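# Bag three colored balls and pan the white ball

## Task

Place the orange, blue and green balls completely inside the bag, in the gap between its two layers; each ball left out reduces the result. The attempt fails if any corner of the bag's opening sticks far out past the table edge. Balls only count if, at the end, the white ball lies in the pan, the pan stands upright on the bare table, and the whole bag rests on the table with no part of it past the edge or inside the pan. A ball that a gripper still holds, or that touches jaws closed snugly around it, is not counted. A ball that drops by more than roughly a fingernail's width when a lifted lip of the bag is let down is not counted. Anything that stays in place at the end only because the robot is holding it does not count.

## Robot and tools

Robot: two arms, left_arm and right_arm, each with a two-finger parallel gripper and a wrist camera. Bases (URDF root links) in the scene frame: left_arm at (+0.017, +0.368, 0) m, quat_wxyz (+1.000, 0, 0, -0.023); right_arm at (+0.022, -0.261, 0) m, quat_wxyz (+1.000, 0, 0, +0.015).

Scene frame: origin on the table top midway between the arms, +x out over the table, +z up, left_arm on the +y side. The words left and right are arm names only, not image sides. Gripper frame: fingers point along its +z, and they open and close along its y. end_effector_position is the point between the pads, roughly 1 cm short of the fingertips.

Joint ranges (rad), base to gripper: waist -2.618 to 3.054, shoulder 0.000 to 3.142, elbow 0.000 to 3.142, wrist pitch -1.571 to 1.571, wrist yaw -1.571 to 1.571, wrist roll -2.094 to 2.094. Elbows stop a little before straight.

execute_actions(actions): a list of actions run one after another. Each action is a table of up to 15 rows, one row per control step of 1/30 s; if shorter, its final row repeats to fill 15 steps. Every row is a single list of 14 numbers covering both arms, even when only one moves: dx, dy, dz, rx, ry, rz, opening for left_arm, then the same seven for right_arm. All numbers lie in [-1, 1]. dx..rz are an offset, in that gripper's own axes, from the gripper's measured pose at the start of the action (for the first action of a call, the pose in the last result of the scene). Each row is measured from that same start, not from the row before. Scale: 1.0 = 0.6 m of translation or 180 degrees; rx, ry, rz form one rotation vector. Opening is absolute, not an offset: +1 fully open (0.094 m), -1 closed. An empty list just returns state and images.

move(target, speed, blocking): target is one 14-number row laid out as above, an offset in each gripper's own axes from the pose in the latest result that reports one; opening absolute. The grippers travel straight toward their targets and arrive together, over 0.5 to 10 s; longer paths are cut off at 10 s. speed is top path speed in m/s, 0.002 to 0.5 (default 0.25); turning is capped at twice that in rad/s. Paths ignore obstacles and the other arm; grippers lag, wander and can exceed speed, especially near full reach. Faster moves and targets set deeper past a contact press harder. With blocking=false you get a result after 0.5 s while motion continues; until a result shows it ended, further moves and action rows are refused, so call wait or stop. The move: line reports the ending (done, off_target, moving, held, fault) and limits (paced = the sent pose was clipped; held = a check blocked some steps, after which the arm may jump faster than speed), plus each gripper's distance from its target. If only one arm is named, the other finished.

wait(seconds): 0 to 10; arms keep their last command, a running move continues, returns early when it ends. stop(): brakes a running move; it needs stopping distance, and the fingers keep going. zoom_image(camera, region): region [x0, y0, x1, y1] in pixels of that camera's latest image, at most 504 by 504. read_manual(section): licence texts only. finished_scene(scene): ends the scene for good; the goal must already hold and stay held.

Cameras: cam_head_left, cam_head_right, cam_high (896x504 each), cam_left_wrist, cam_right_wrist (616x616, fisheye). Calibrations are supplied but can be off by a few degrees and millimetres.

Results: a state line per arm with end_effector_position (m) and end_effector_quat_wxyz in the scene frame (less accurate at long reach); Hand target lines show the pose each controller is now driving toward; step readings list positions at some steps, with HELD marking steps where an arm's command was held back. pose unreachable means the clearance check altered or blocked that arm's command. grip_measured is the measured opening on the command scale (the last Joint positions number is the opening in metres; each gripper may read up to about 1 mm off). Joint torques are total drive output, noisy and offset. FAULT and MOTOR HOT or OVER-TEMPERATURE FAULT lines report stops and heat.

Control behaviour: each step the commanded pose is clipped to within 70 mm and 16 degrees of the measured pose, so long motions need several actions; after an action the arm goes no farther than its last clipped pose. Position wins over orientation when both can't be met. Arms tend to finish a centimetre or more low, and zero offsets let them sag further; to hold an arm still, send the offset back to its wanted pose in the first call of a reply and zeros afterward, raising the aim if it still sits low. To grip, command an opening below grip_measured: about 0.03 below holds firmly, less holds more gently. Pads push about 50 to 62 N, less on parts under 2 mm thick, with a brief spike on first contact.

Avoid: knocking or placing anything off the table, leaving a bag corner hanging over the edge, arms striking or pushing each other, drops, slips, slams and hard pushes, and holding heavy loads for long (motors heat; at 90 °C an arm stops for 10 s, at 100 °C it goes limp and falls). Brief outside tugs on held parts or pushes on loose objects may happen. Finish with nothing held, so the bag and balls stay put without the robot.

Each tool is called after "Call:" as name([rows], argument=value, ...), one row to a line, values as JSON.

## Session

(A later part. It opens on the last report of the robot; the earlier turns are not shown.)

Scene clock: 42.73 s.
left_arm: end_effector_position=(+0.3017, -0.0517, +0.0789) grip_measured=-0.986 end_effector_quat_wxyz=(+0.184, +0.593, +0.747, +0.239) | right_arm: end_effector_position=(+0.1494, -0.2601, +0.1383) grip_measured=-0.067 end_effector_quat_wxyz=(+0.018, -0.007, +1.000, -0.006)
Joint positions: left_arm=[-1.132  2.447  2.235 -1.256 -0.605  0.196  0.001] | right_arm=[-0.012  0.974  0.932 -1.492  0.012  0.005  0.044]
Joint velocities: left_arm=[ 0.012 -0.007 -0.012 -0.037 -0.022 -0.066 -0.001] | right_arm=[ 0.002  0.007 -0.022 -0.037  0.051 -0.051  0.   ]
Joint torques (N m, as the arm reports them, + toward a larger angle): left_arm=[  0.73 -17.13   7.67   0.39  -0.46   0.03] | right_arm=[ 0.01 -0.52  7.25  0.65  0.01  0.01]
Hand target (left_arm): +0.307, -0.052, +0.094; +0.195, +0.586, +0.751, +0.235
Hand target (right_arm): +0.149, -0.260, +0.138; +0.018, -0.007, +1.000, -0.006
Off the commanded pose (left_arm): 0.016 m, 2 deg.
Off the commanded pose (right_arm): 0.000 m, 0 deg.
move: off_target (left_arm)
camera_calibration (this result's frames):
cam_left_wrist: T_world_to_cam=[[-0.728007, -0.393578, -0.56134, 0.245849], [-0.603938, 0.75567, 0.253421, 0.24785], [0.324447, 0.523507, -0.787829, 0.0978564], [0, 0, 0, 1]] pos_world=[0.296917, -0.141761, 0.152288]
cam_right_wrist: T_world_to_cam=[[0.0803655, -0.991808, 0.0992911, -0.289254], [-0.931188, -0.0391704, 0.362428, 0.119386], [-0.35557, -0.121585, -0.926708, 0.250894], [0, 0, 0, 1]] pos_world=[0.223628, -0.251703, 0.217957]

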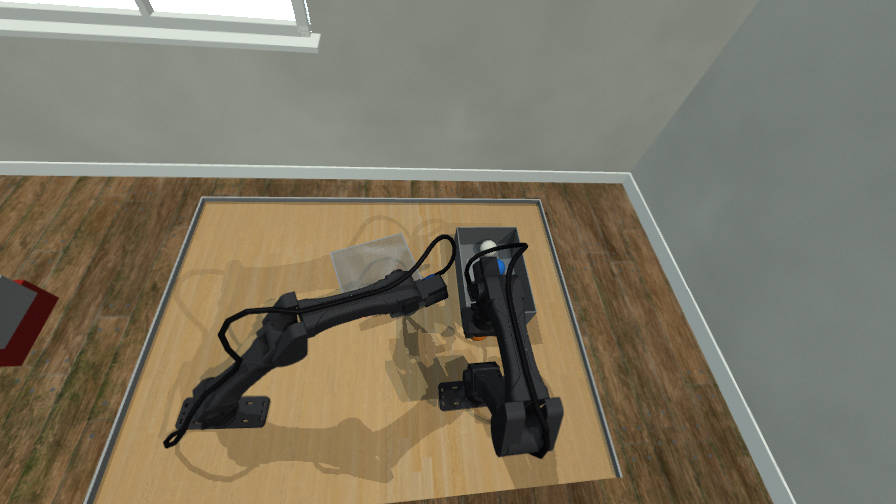

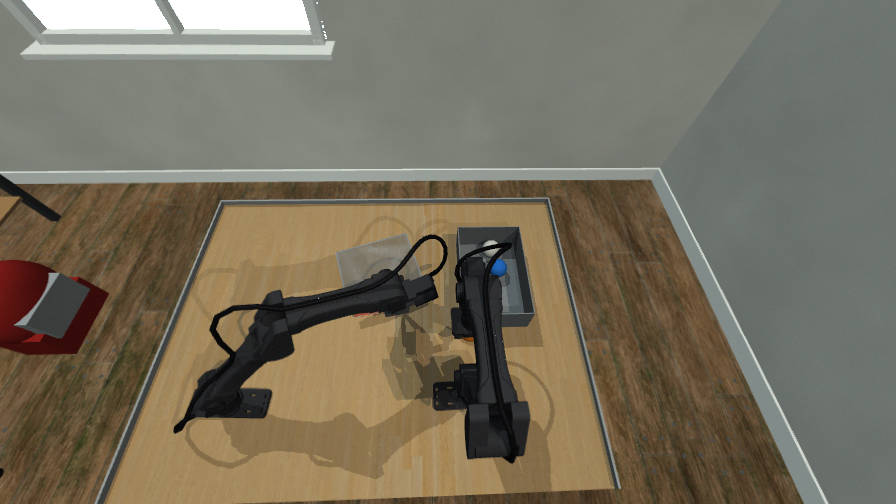

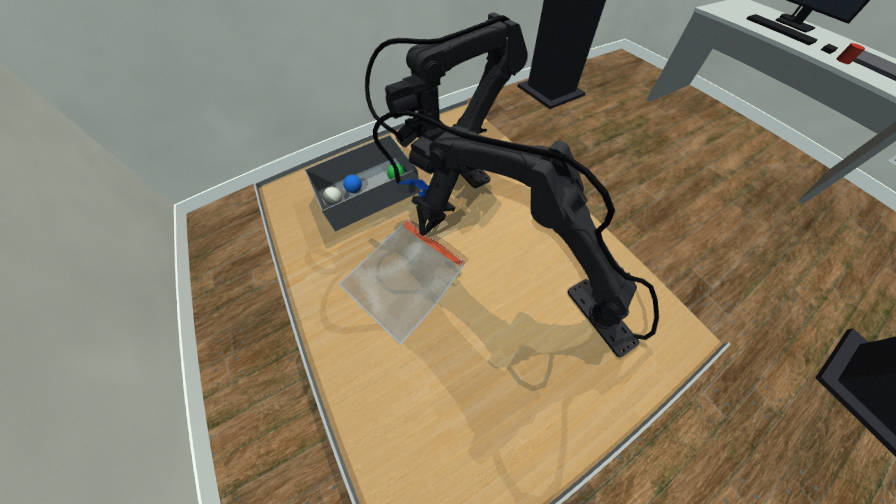

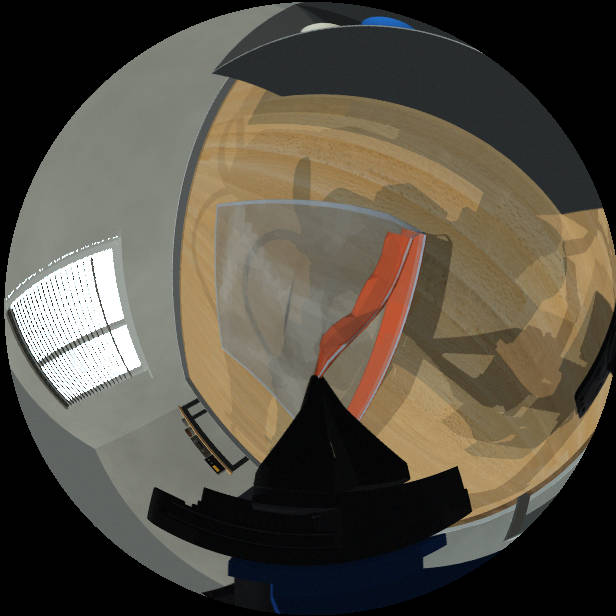

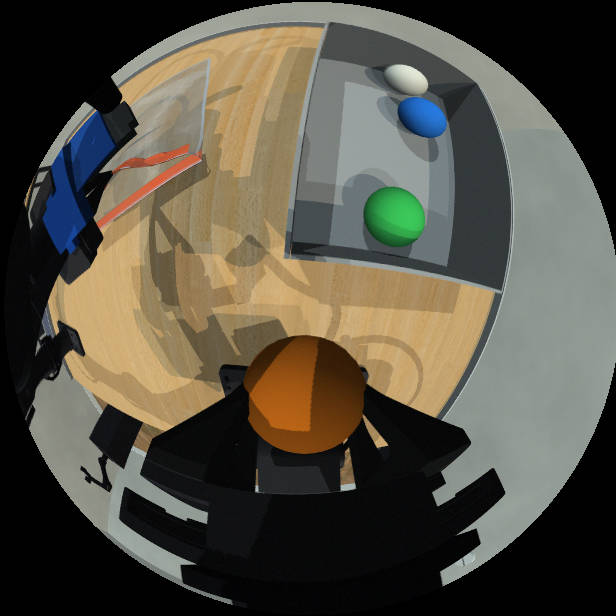

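Call:
move(target=[0,0.01,-0.01,0.2,0,0,-1,0,0,0,0,0,0,-0.13], speed=0.1)

Call:
zoom_image(camera="cam_head_left", region=[300, 200, 520, 380])

Scene clock: 46.57 s.
left_arm: end_effector_position=(+0.3014, -0.0502, +0.0781) grip_measured=-0.986 end_effector_quat_wxyz=(+0.035, +0.620, +0.784, -0.008) | right_arm: end_effector_position=(+0.1494, -0.2601, +0.1383) grip_measured=-0.067 end_effector_quat_wxyz=(+0.018, -0.007, +1.000, -0.006)
Joint positions: left_arm=[-0.932  2.601  2.648 -1.545 -0.006  0.36   0.001] | right_arm=[-0.012  0.974  0.932 -1.492  0.012  0.005  0.044]
Joint velocities: left_arm=[-0.002 -0.007 -0.007  0.022  0.022  0.081  0.001] | right_arm=[ 0.002 -0.022 -0.007  0.022  0.007 -0.037 -0.002]
Joint torques (N m, as the arm reports them, + toward a larger angle): left_arm=[  0.45 -17.01   7.25   0.38   0.11   0.06] | right_arm=[ 0.06 -0.53  7.29  0.66  0.    0.02]
Hand target (left_arm): +0.303, -0.051, +0.088; +0.044, +0.619, +0.784, -0.017
Hand target (right_arm): +0.149, -0.260, +0.138; +0.018, -0.007, +1.000, -0.006
Off the commanded pose (left_arm): 0.009 m, 5 deg.
Off the commanded pose (right_arm): 0.000 m, 0 deg.
joint sent to its limit (left arm) — the command would take joint 4 (wrist pitch) past its lower limit, so that joint was sent only as far as its limit.
move: off_target (left_arm)
camera_calibration (this result's frames):
cam_left_wrist: T_world_to_cam=[[-0.897474, -0.440852, -0.0137729, 0.251734], [-0.413592, 0.83031, 0.373533, 0.183727], [-0.153237, 0.340933, -0.927515, 0.242276], [0, 0, 0, 1]] pos_world=[0.339038, -0.124173, 0.159554]
cam_right_wrist: T_world_to_cam=[[0.0803655, -0.991808, 0.0992911, -0.289254], [-0.931188, -0.0391704, 0.362428, 0.119386], [-0.35557, -0.121585, -0.926708, 0.250894], [0, 0, 0, 1]] pos_world=[0.223628, -0.251703, 0.217957]

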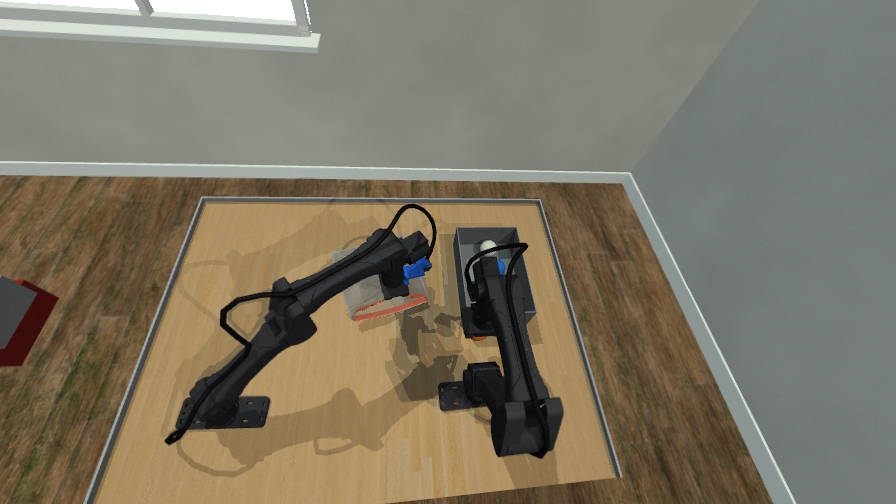

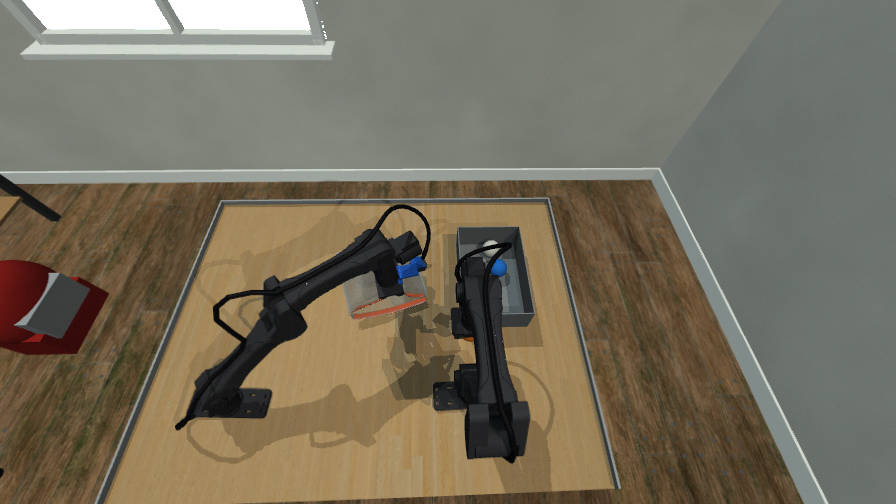

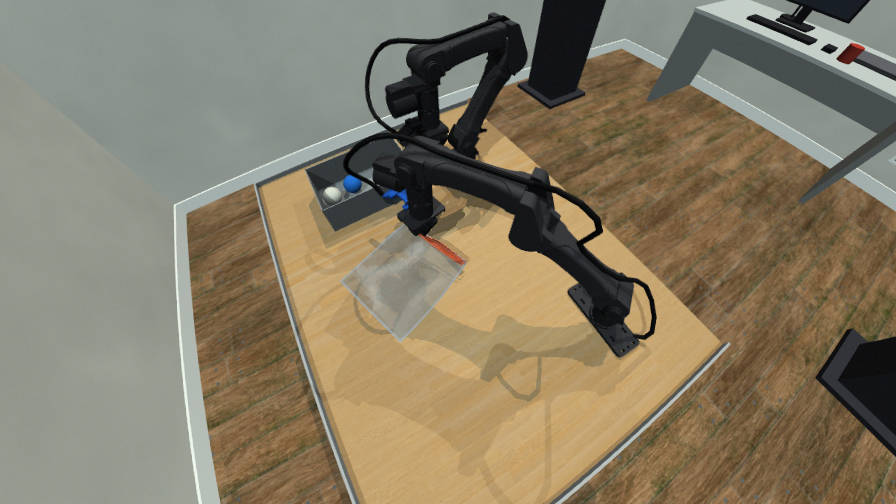

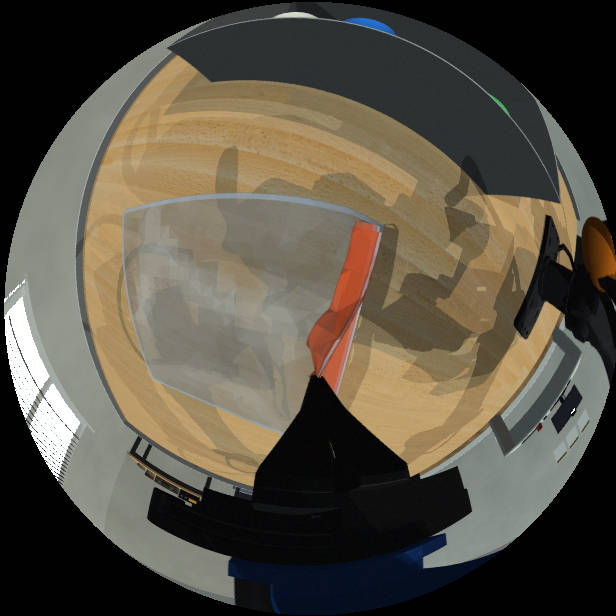

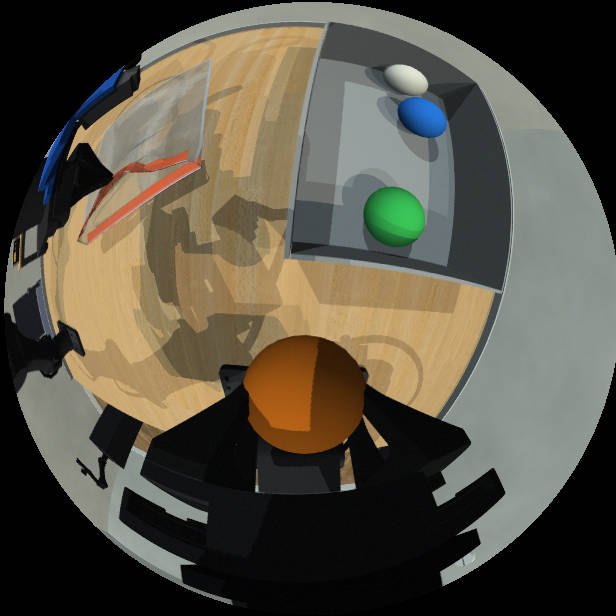

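Region (300, 200, 520, 380) of cam_head_left's 896x504 image, scaled by 2.291, with more detail than that image has; it fills the top 412 rows of this view, and the rest is white.

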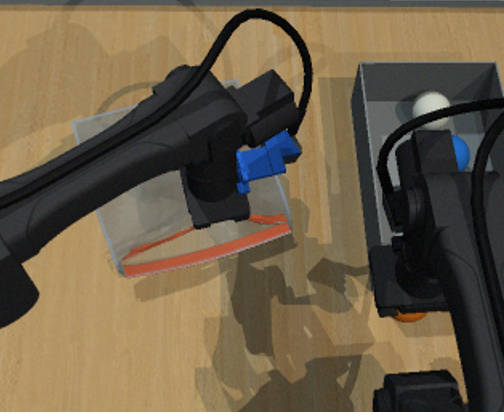

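Call:
move(target=[0,0,0,0,0,0,-1,0,0,0,0,0,0.42,-0.13])

Call:
move(target=[0,0,0,0,0,0,-1,0,0,0,-0.25,0,0,-0.13])

Scene clock: 51.23 s.
left_arm: end_effector_position=(+0.3010, -0.0505, +0.0781) grip_measured=-0.986 end_effector_quat_wxyz=(+0.035, +0.620, +0.784, -0.009) | right_arm: end_effector_position=(+0.1494, -0.2593, +0.1383) grip_measured=-0.067 end_effector_quat_wxyz=(+0.017, +0.602, +0.798, +0.008)
Joint positions: left_arm=[-0.932  2.601  2.648 -1.545 -0.003  0.361  0.001] | right_arm=[-0.012  0.974  0.932 -1.492  0.008  1.31   0.044]
Joint velocities: left_arm=[ 0.002 -0.002 -0.002  0.037 -0.022 -0.037 -0.   ] | right_arm=[ 0.002  0.007 -0.007  0.051  0.022  0.007  0.   ]
Joint torques (N m, as the arm reports them, + toward a larger angle): left_arm=[ -0.02 -16.47   5.43   0.56  -0.07   0.  ] | right_arm=[ 0.01 -0.5   7.31  0.65  0.04  0.09]
Hand target (left_arm): +0.301, -0.050, +0.078; +0.035, +0.620, +0.784, -0.008
Hand target (right_arm): +0.149, -0.260, +0.138; +0.018, +0.607, +0.794, +0.007
Off the commanded pose (left_arm): 0.000 m, 0 deg.
Off the commanded pose (right_arm): 0.001 m, 1 deg.
move: done
camera_calibration (this result's frames):
cam_left_wrist: T_world_to_cam=[[-0.897755, -0.440355, -0.0111619, 0.251168], [-0.412299, 0.831097, 0.373213, 0.183461], [-0.15507, 0.339656, -0.927678, 0.242804], [0, 0, 0, 1]] pos_world=[0.338779, -0.124341, 0.159578]
cam_right_wrist: T_world_to_cam=[[-0.938384, -0.34152, 0.0529092, 0.0387871], [-0.29755, 0.876276, 0.378951, 0.25986], [-0.175783, 0.339859, -0.923903, 0.343397], [0, 0, 0, 1]] pos_world=[0.174082, -0.331169, 0.216739]

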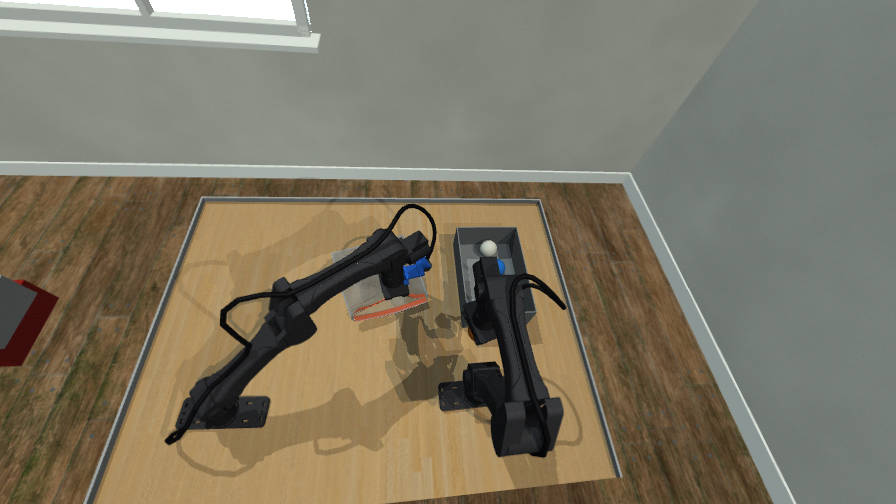

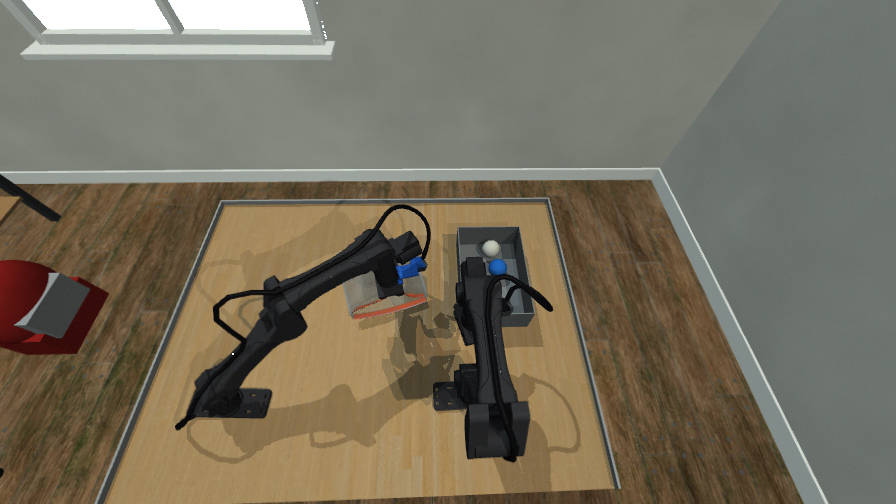

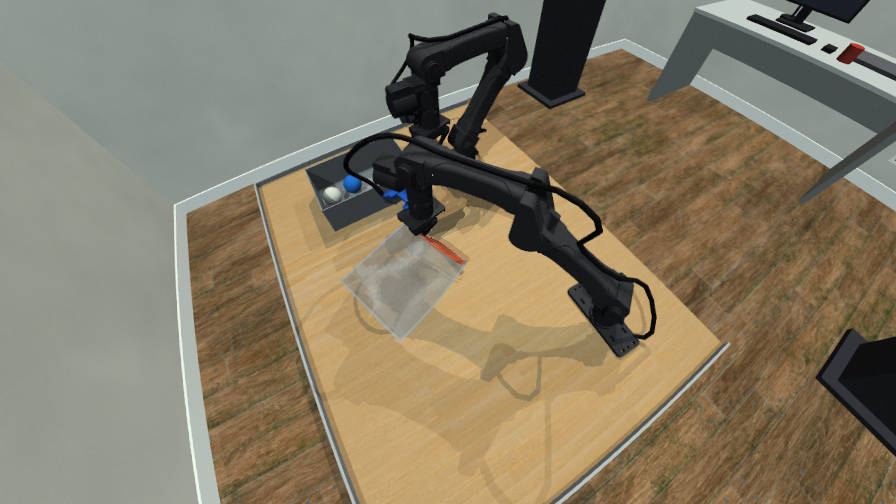

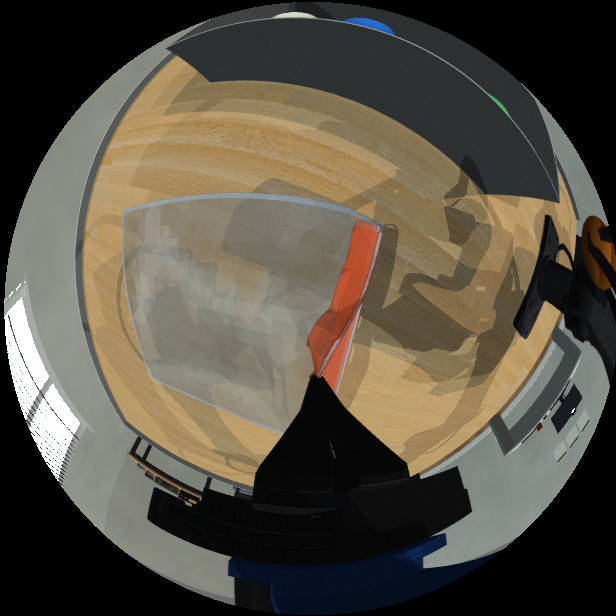

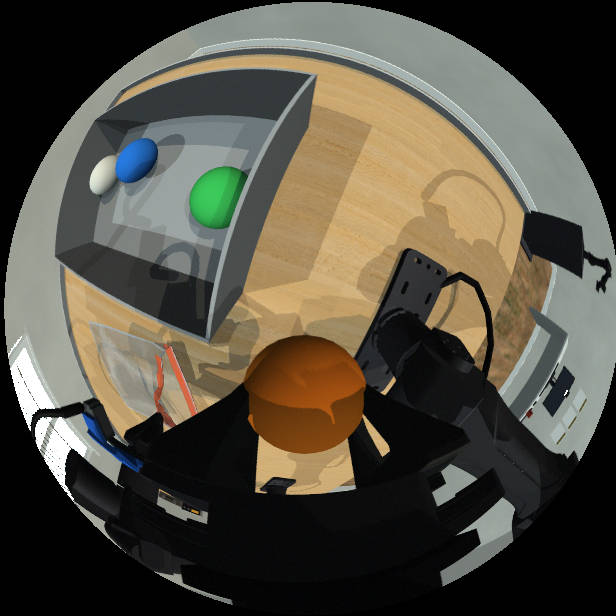

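Scene clock: 53.13 s.
left_arm: end_effector_position=(+0.3010, -0.0505, +0.0781) grip_measured=-0.986 end_effector_quat_wxyz=(+0.035, +0.620, +0.784, -0.009) | right_arm: end_effector_position=(+0.1493, -0.2732, +0.1378) grip_measured=-0.067 end_effector_quat_wxyz=(+0.238, +0.613, +0.717, +0.232)
Joint positions: left_arm=[-0.932  2.601  2.648 -1.545 -0.003  0.361  0.001] | right_arm=[-0.935  0.388  0.654 -1.41  -0.543  0.631  0.044]
Joint velocities: left_arm=[-0.002 -0.002 -0.017 -0.037 -0.007 -0.037 -0.001] | right_arm=[-0.012 -0.012 -0.022 -0.007  0.007 -0.051 -0.   ]
Joint torques (N m, as the arm reports them, + toward a larger angle): left_arm=[  0.01 -16.44   5.4    0.55  -0.03   0.02] | right_arm=[ 0.75  3.22  7.26  1.27 -0.29  0.06]
Hand target (left_arm): +0.301, -0.050, +0.078; +0.035, +0.620, +0.784, -0.009
Hand target (right_arm): +0.150, -0.273, +0.138; +0.237, +0.612, +0.718, +0.233
Off the commanded pose (left_arm): 0.000 m, 0 deg.
Off the commanded pose (right_arm): 0.014 m, 12 deg.
move: held (right_arm); limits=held; held on 7 of 57 steps (right_arm), including the last (right_arm)
pose unreachable (right arm): on one or more control steps of this call, first in action 0 (counted from 0), this arm could not follow its commanded pose, so it was not sent that pose on those steps. On the call's last step it was still not sent that pose. It may still have moved: this result reports where it is.
cause: the commanded pose would bring two parts of the arm too close to each other (its upper arm (the part past joint 2) and its gripper housing, with joints 3 (elbow) to 6 (wrist roll) between them).
camera_calibration (this result's frames):
cam_left_wrist: T_world_to_cam=[[-0.897755, -0.440355, -0.0111619, 0.251168], [-0.412299, 0.831097, 0.373213, 0.183461], [-0.15507, 0.339656, -0.927678, 0.242804], [0, 0, 0, 1]] pos_world=[0.338779, -0.124341, 0.159578]
cam_right_wrist: T_world_to_cam=[[-0.807612, -0.213127, -0.549855, 0.132557], [-0.395674, 0.887213, 0.237266, 0.309371], [0.43727, 0.409182, -0.800852, 0.258126], [0, 0, 0, 1]] pos_world=[0.116593, -0.351848, 0.206204]

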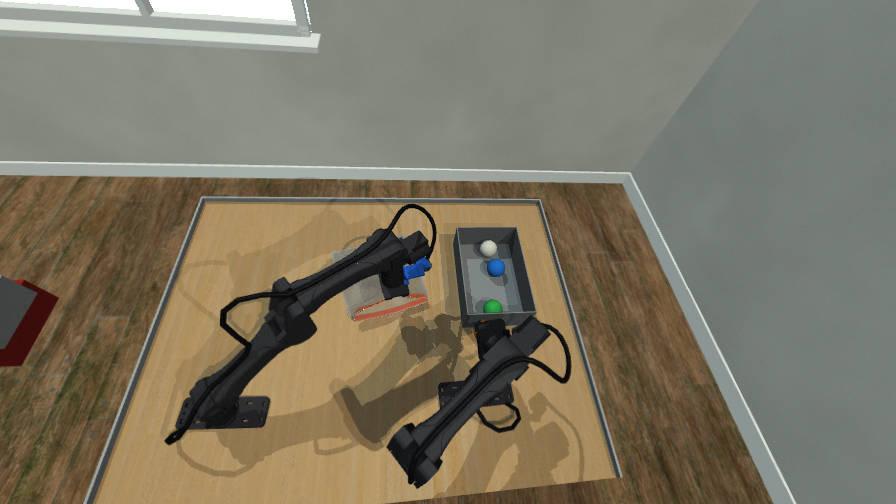

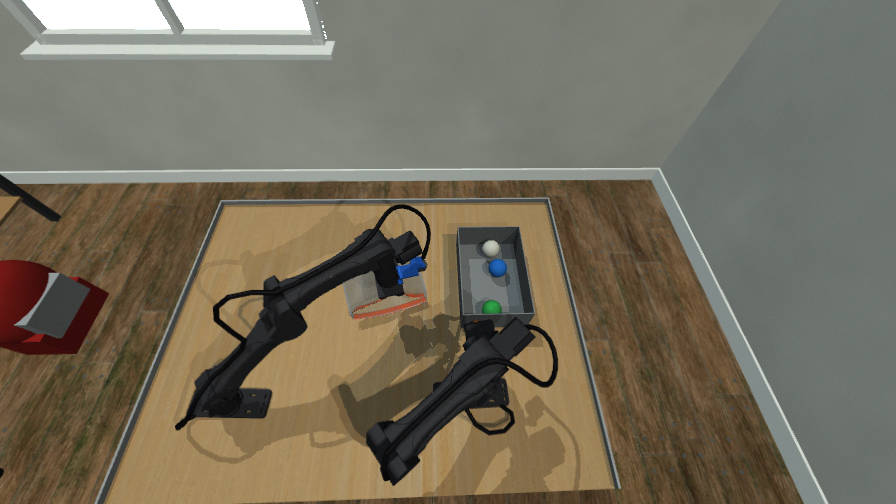

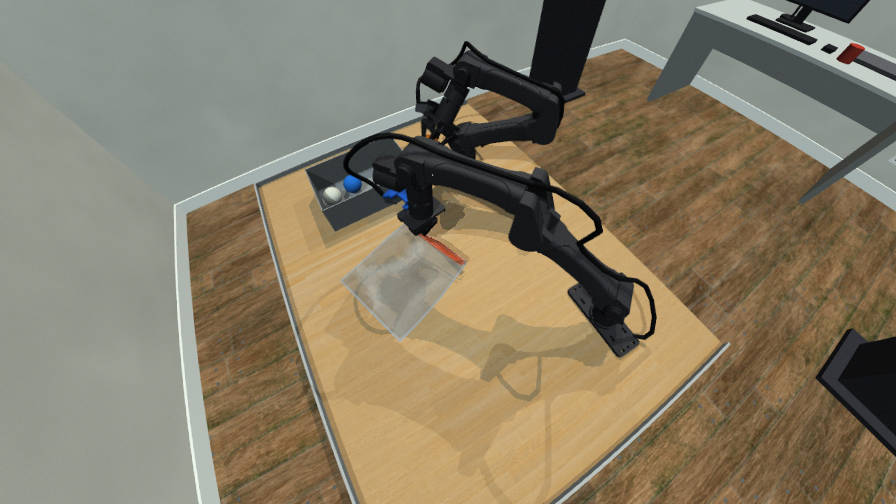

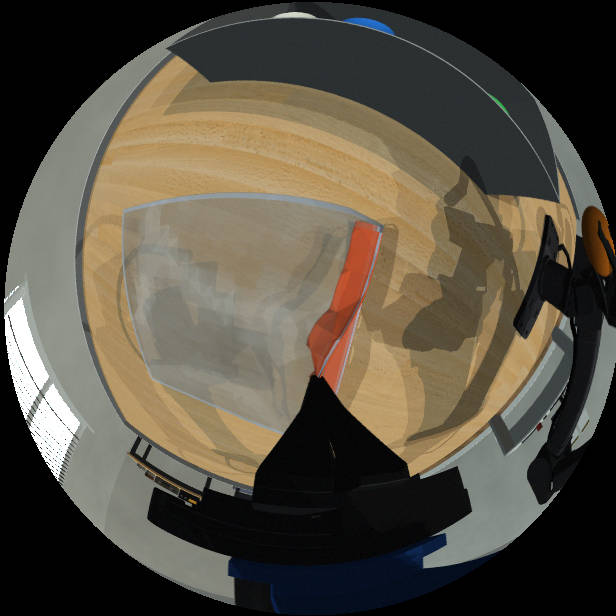

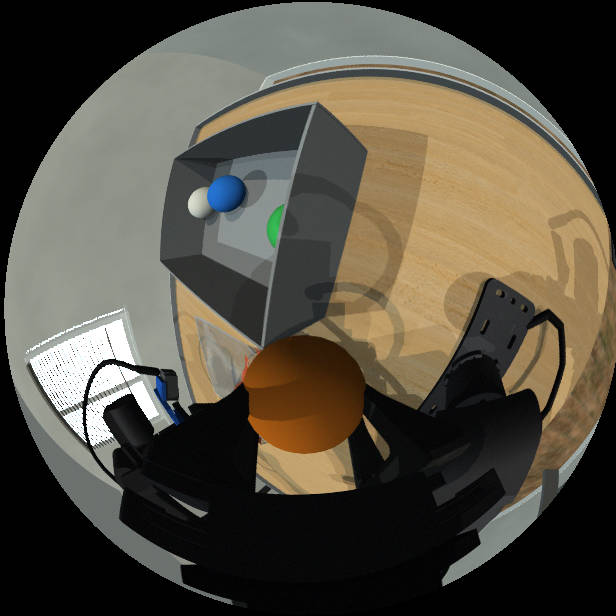

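Call:
move(target=[0,0,0,0,0,0,-1,0.317,0.066,0.175,0,0,0,-0.13], speed=0.12)

Scene clock: 55.67 s.
left_arm: end_effector_position=(+0.3010, -0.0505, +0.0781) grip_measured=-0.986 end_effector_quat_wxyz=(+0.035, +0.620, +0.784, -0.009) | right_arm: end_effector_position=(+0.1511, -0.2537, +0.1320) grip_measured=-0.067 end_effector_quat_wxyz=(+0.223, +0.586, +0.735, +0.259)
Joint positions: left_arm=[-0.932  2.601  2.648 -1.545 -0.003  0.361  0.001] | right_arm=[-0.75   0.337  0.616 -1.374 -0.53   0.758  0.044]
Joint velocities: left_arm=[-0.027 -0.012  0.002 -0.007 -0.051 -0.007  0.   ] | right_arm=[-0.007 -0.007 -0.002  0.022  0.051 -0.007 -0.001]
Joint torques (N m, as the arm reports them, + toward a larger angle): left_arm=[  0.05 -16.49   5.36   0.56  -0.01   0.02] | right_arm=[-0.75  3.72  7.7   1.36 -0.28 -0.05]
Hand target (left_arm): +0.301, -0.050, +0.078; +0.035, +0.620, +0.784, -0.009
Hand target (right_arm): +0.152, -0.256, +0.133; +0.226, +0.587, +0.734, +0.257
Off the commanded pose (left_arm): 0.000 m, 0 deg.
Off the commanded pose (right_arm): 0.201 m, 5 deg; position clipped at the last step of the last action.
move: held (right_arm); limits=paced,held; held on 56 of 63 steps (right_arm), including the last (right_arm)
pose unreachable (right arm): on one or more control steps of this call, first in action 0 (counted from 0), this arm could not follow its commanded pose, so it was not sent that pose on those steps. On the call's last step it was still not sent that pose. It may still have moved: this result reports where it is.
cause: the commanded pose would bring two parts of the arm too close to each other (its upper arm (the part past joint 2) and its gripper housing, with joints 3 (elbow) to 6 (wrist roll) between them).
camera_calibration (this result's frames):
cam_left_wrist: T_world_to_cam=[[-0.897755, -0.440355, -0.0111619, 0.251168], [-0.412299, 0.831097, 0.373213, 0.183461], [-0.15507, 0.339656, -0.927678, 0.242804], [0, 0, 0, 1]] pos_world=[0.338779, -0.124341, 0.159578]
cam_right_wrist: T_world_to_cam=[[-0.779466, -0.257432, -0.571106, 0.122353], [-0.469767, 0.84332, 0.26102, 0.291056], [0.41443, 0.471743, -0.778272, 0.26109], [0, 0, 0, 1]] pos_world=[0.123895, -0.337123, 0.197104]

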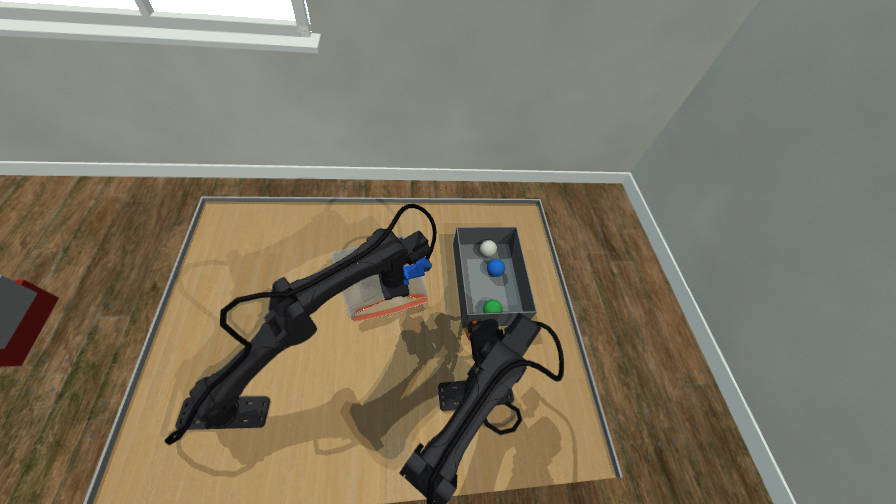

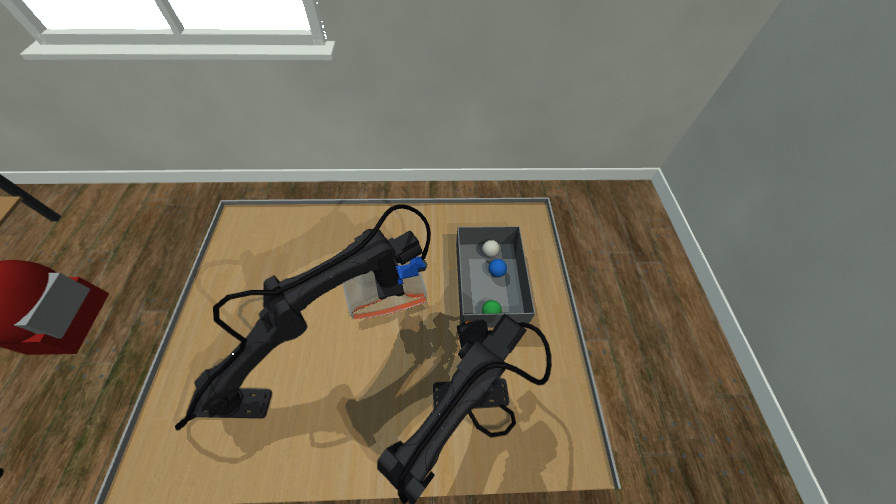

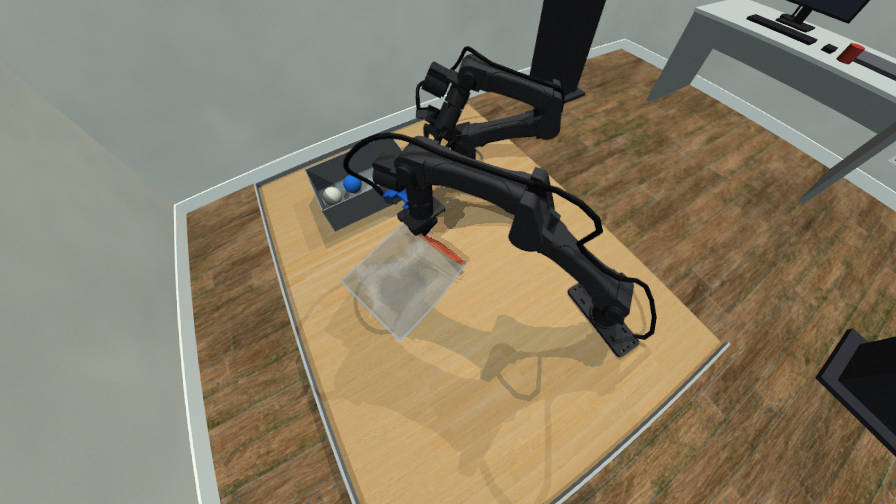

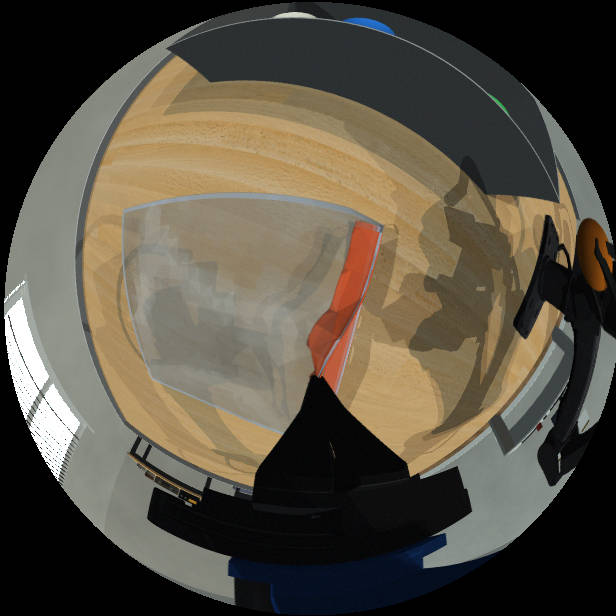

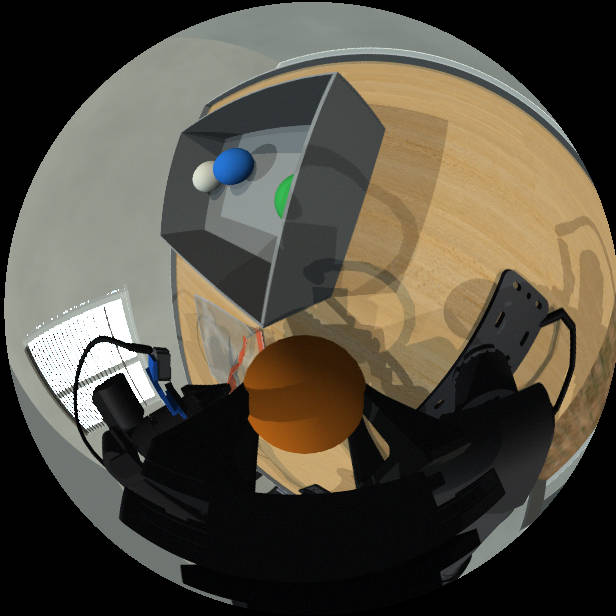

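Call:
move(target=[0,0,0,0,0,0,-1,0,0,0,0.23,0,0,-0.13])

Scene clock: 57.90 s.
left_arm: end_effector_position=(+0.3010, -0.0505, +0.0781) grip_measured=-0.986 end_effector_quat_wxyz=(+0.035, +0.620, +0.784, -0.009) | right_arm: end_effector_position=(+0.1542, -0.2534, +0.1297) grip_measured=-0.067 end_effector_quat_wxyz=(+0.008, +0.625, +0.780, -0.002)
Joint positions: left_arm=[-0.932  2.601  2.648 -1.545 -0.003  0.361  0.001] | right_arm=[ 0.039  1.016  0.915 -1.461  0.013  1.421  0.044]
Joint velocities: left_arm=[-0.002  0.017 -0.002  0.066  0.007 -0.007  0.001] | right_arm=[-0.017  0.012 -0.017 -0.066  0.022 -0.022  0.   ]
Joint torques (N m, as the arm reports them, + toward a larger angle): left_arm=[ -0.08 -16.34   5.47   0.54   0.01   0.02] | right_arm=[0.81 0.21 9.27 0.44 0.11 0.12]
Hand target (left_arm): +0.301, -0.050, +0.078; +0.035, +0.620, +0.784, -0.009
Hand target (right_arm): +0.153, -0.254, +0.133; +0.006, +0.627, +0.779, -0.011
Off the commanded pose (left_arm): 0.000 m, 0 deg.
Off the commanded pose (right_arm): 0.004 m, 2 deg.
move: done
camera_calibration (this result's frames):
cam_left_wrist: T_world_to_cam=[[-0.897755, -0.440355, -0.0111619, 0.251168], [-0.412299, 0.831097, 0.373213, 0.183461], [-0.15507, 0.339656, -0.927678, 0.242804], [0, 0, 0, 1]] pos_world=[0.338779, -0.124341, 0.159578]
cam_right_wrist: T_world_to_cam=[[-0.955502, -0.284442, 0.0781531, 0.0596082], [-0.234789, 0.893733, 0.38225, 0.253663], [-0.178576, 0.346892, -0.920748, 0.336104], [0, 0, 0, 1]] pos_world=[0.176533, -0.326343, 0.207845]

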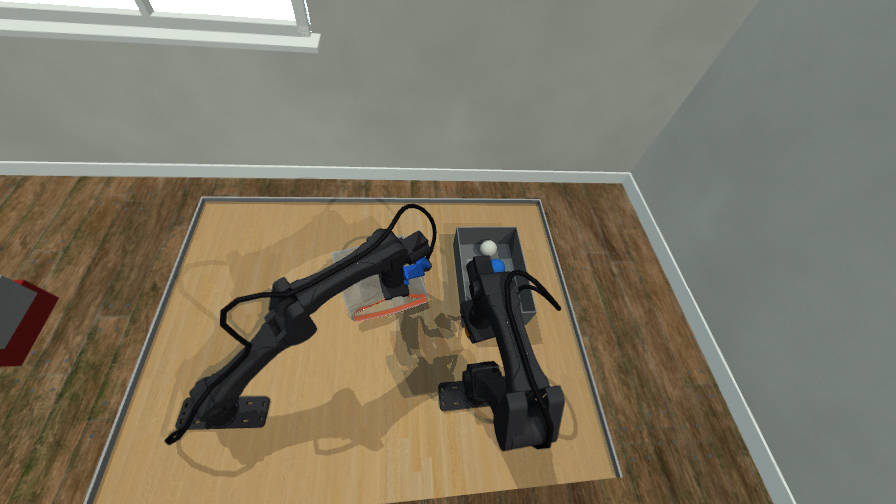

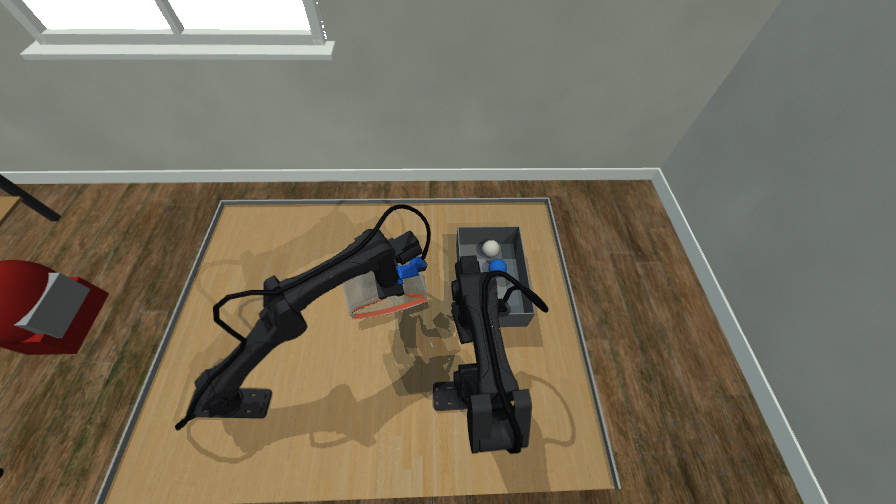

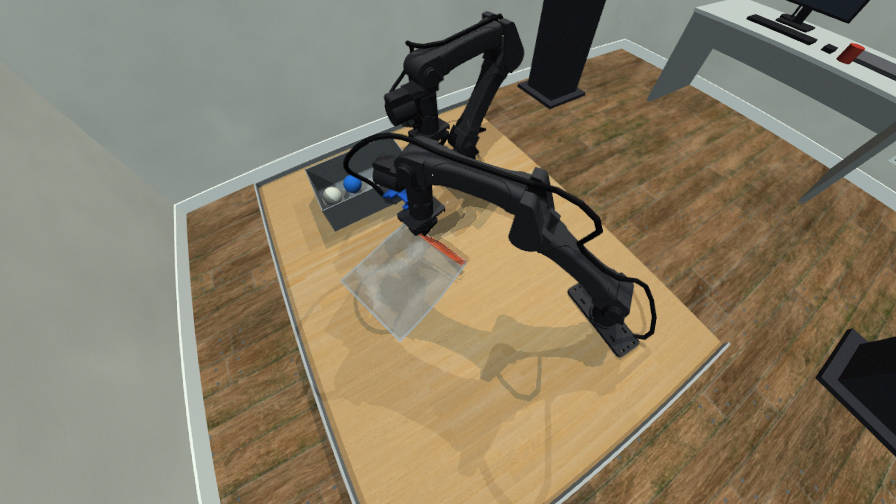

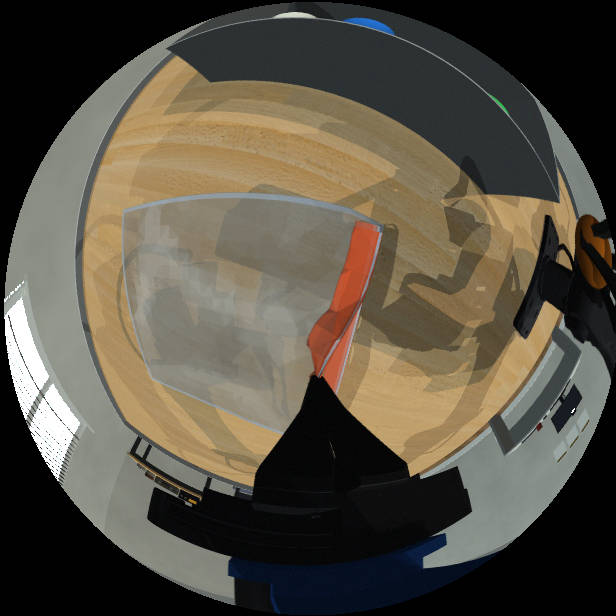

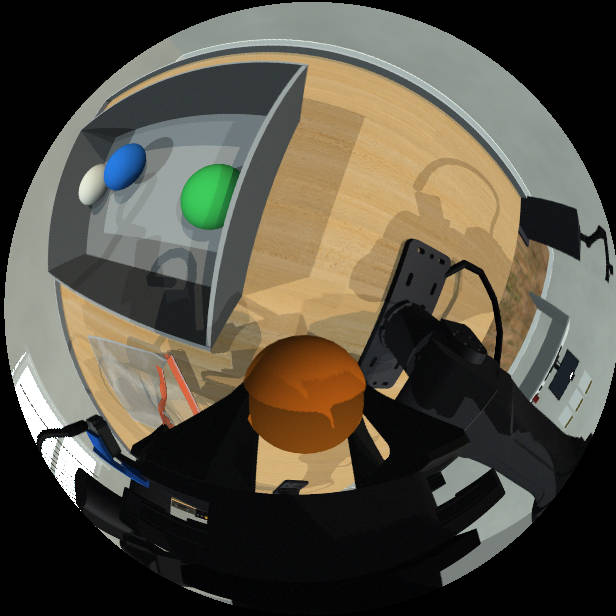

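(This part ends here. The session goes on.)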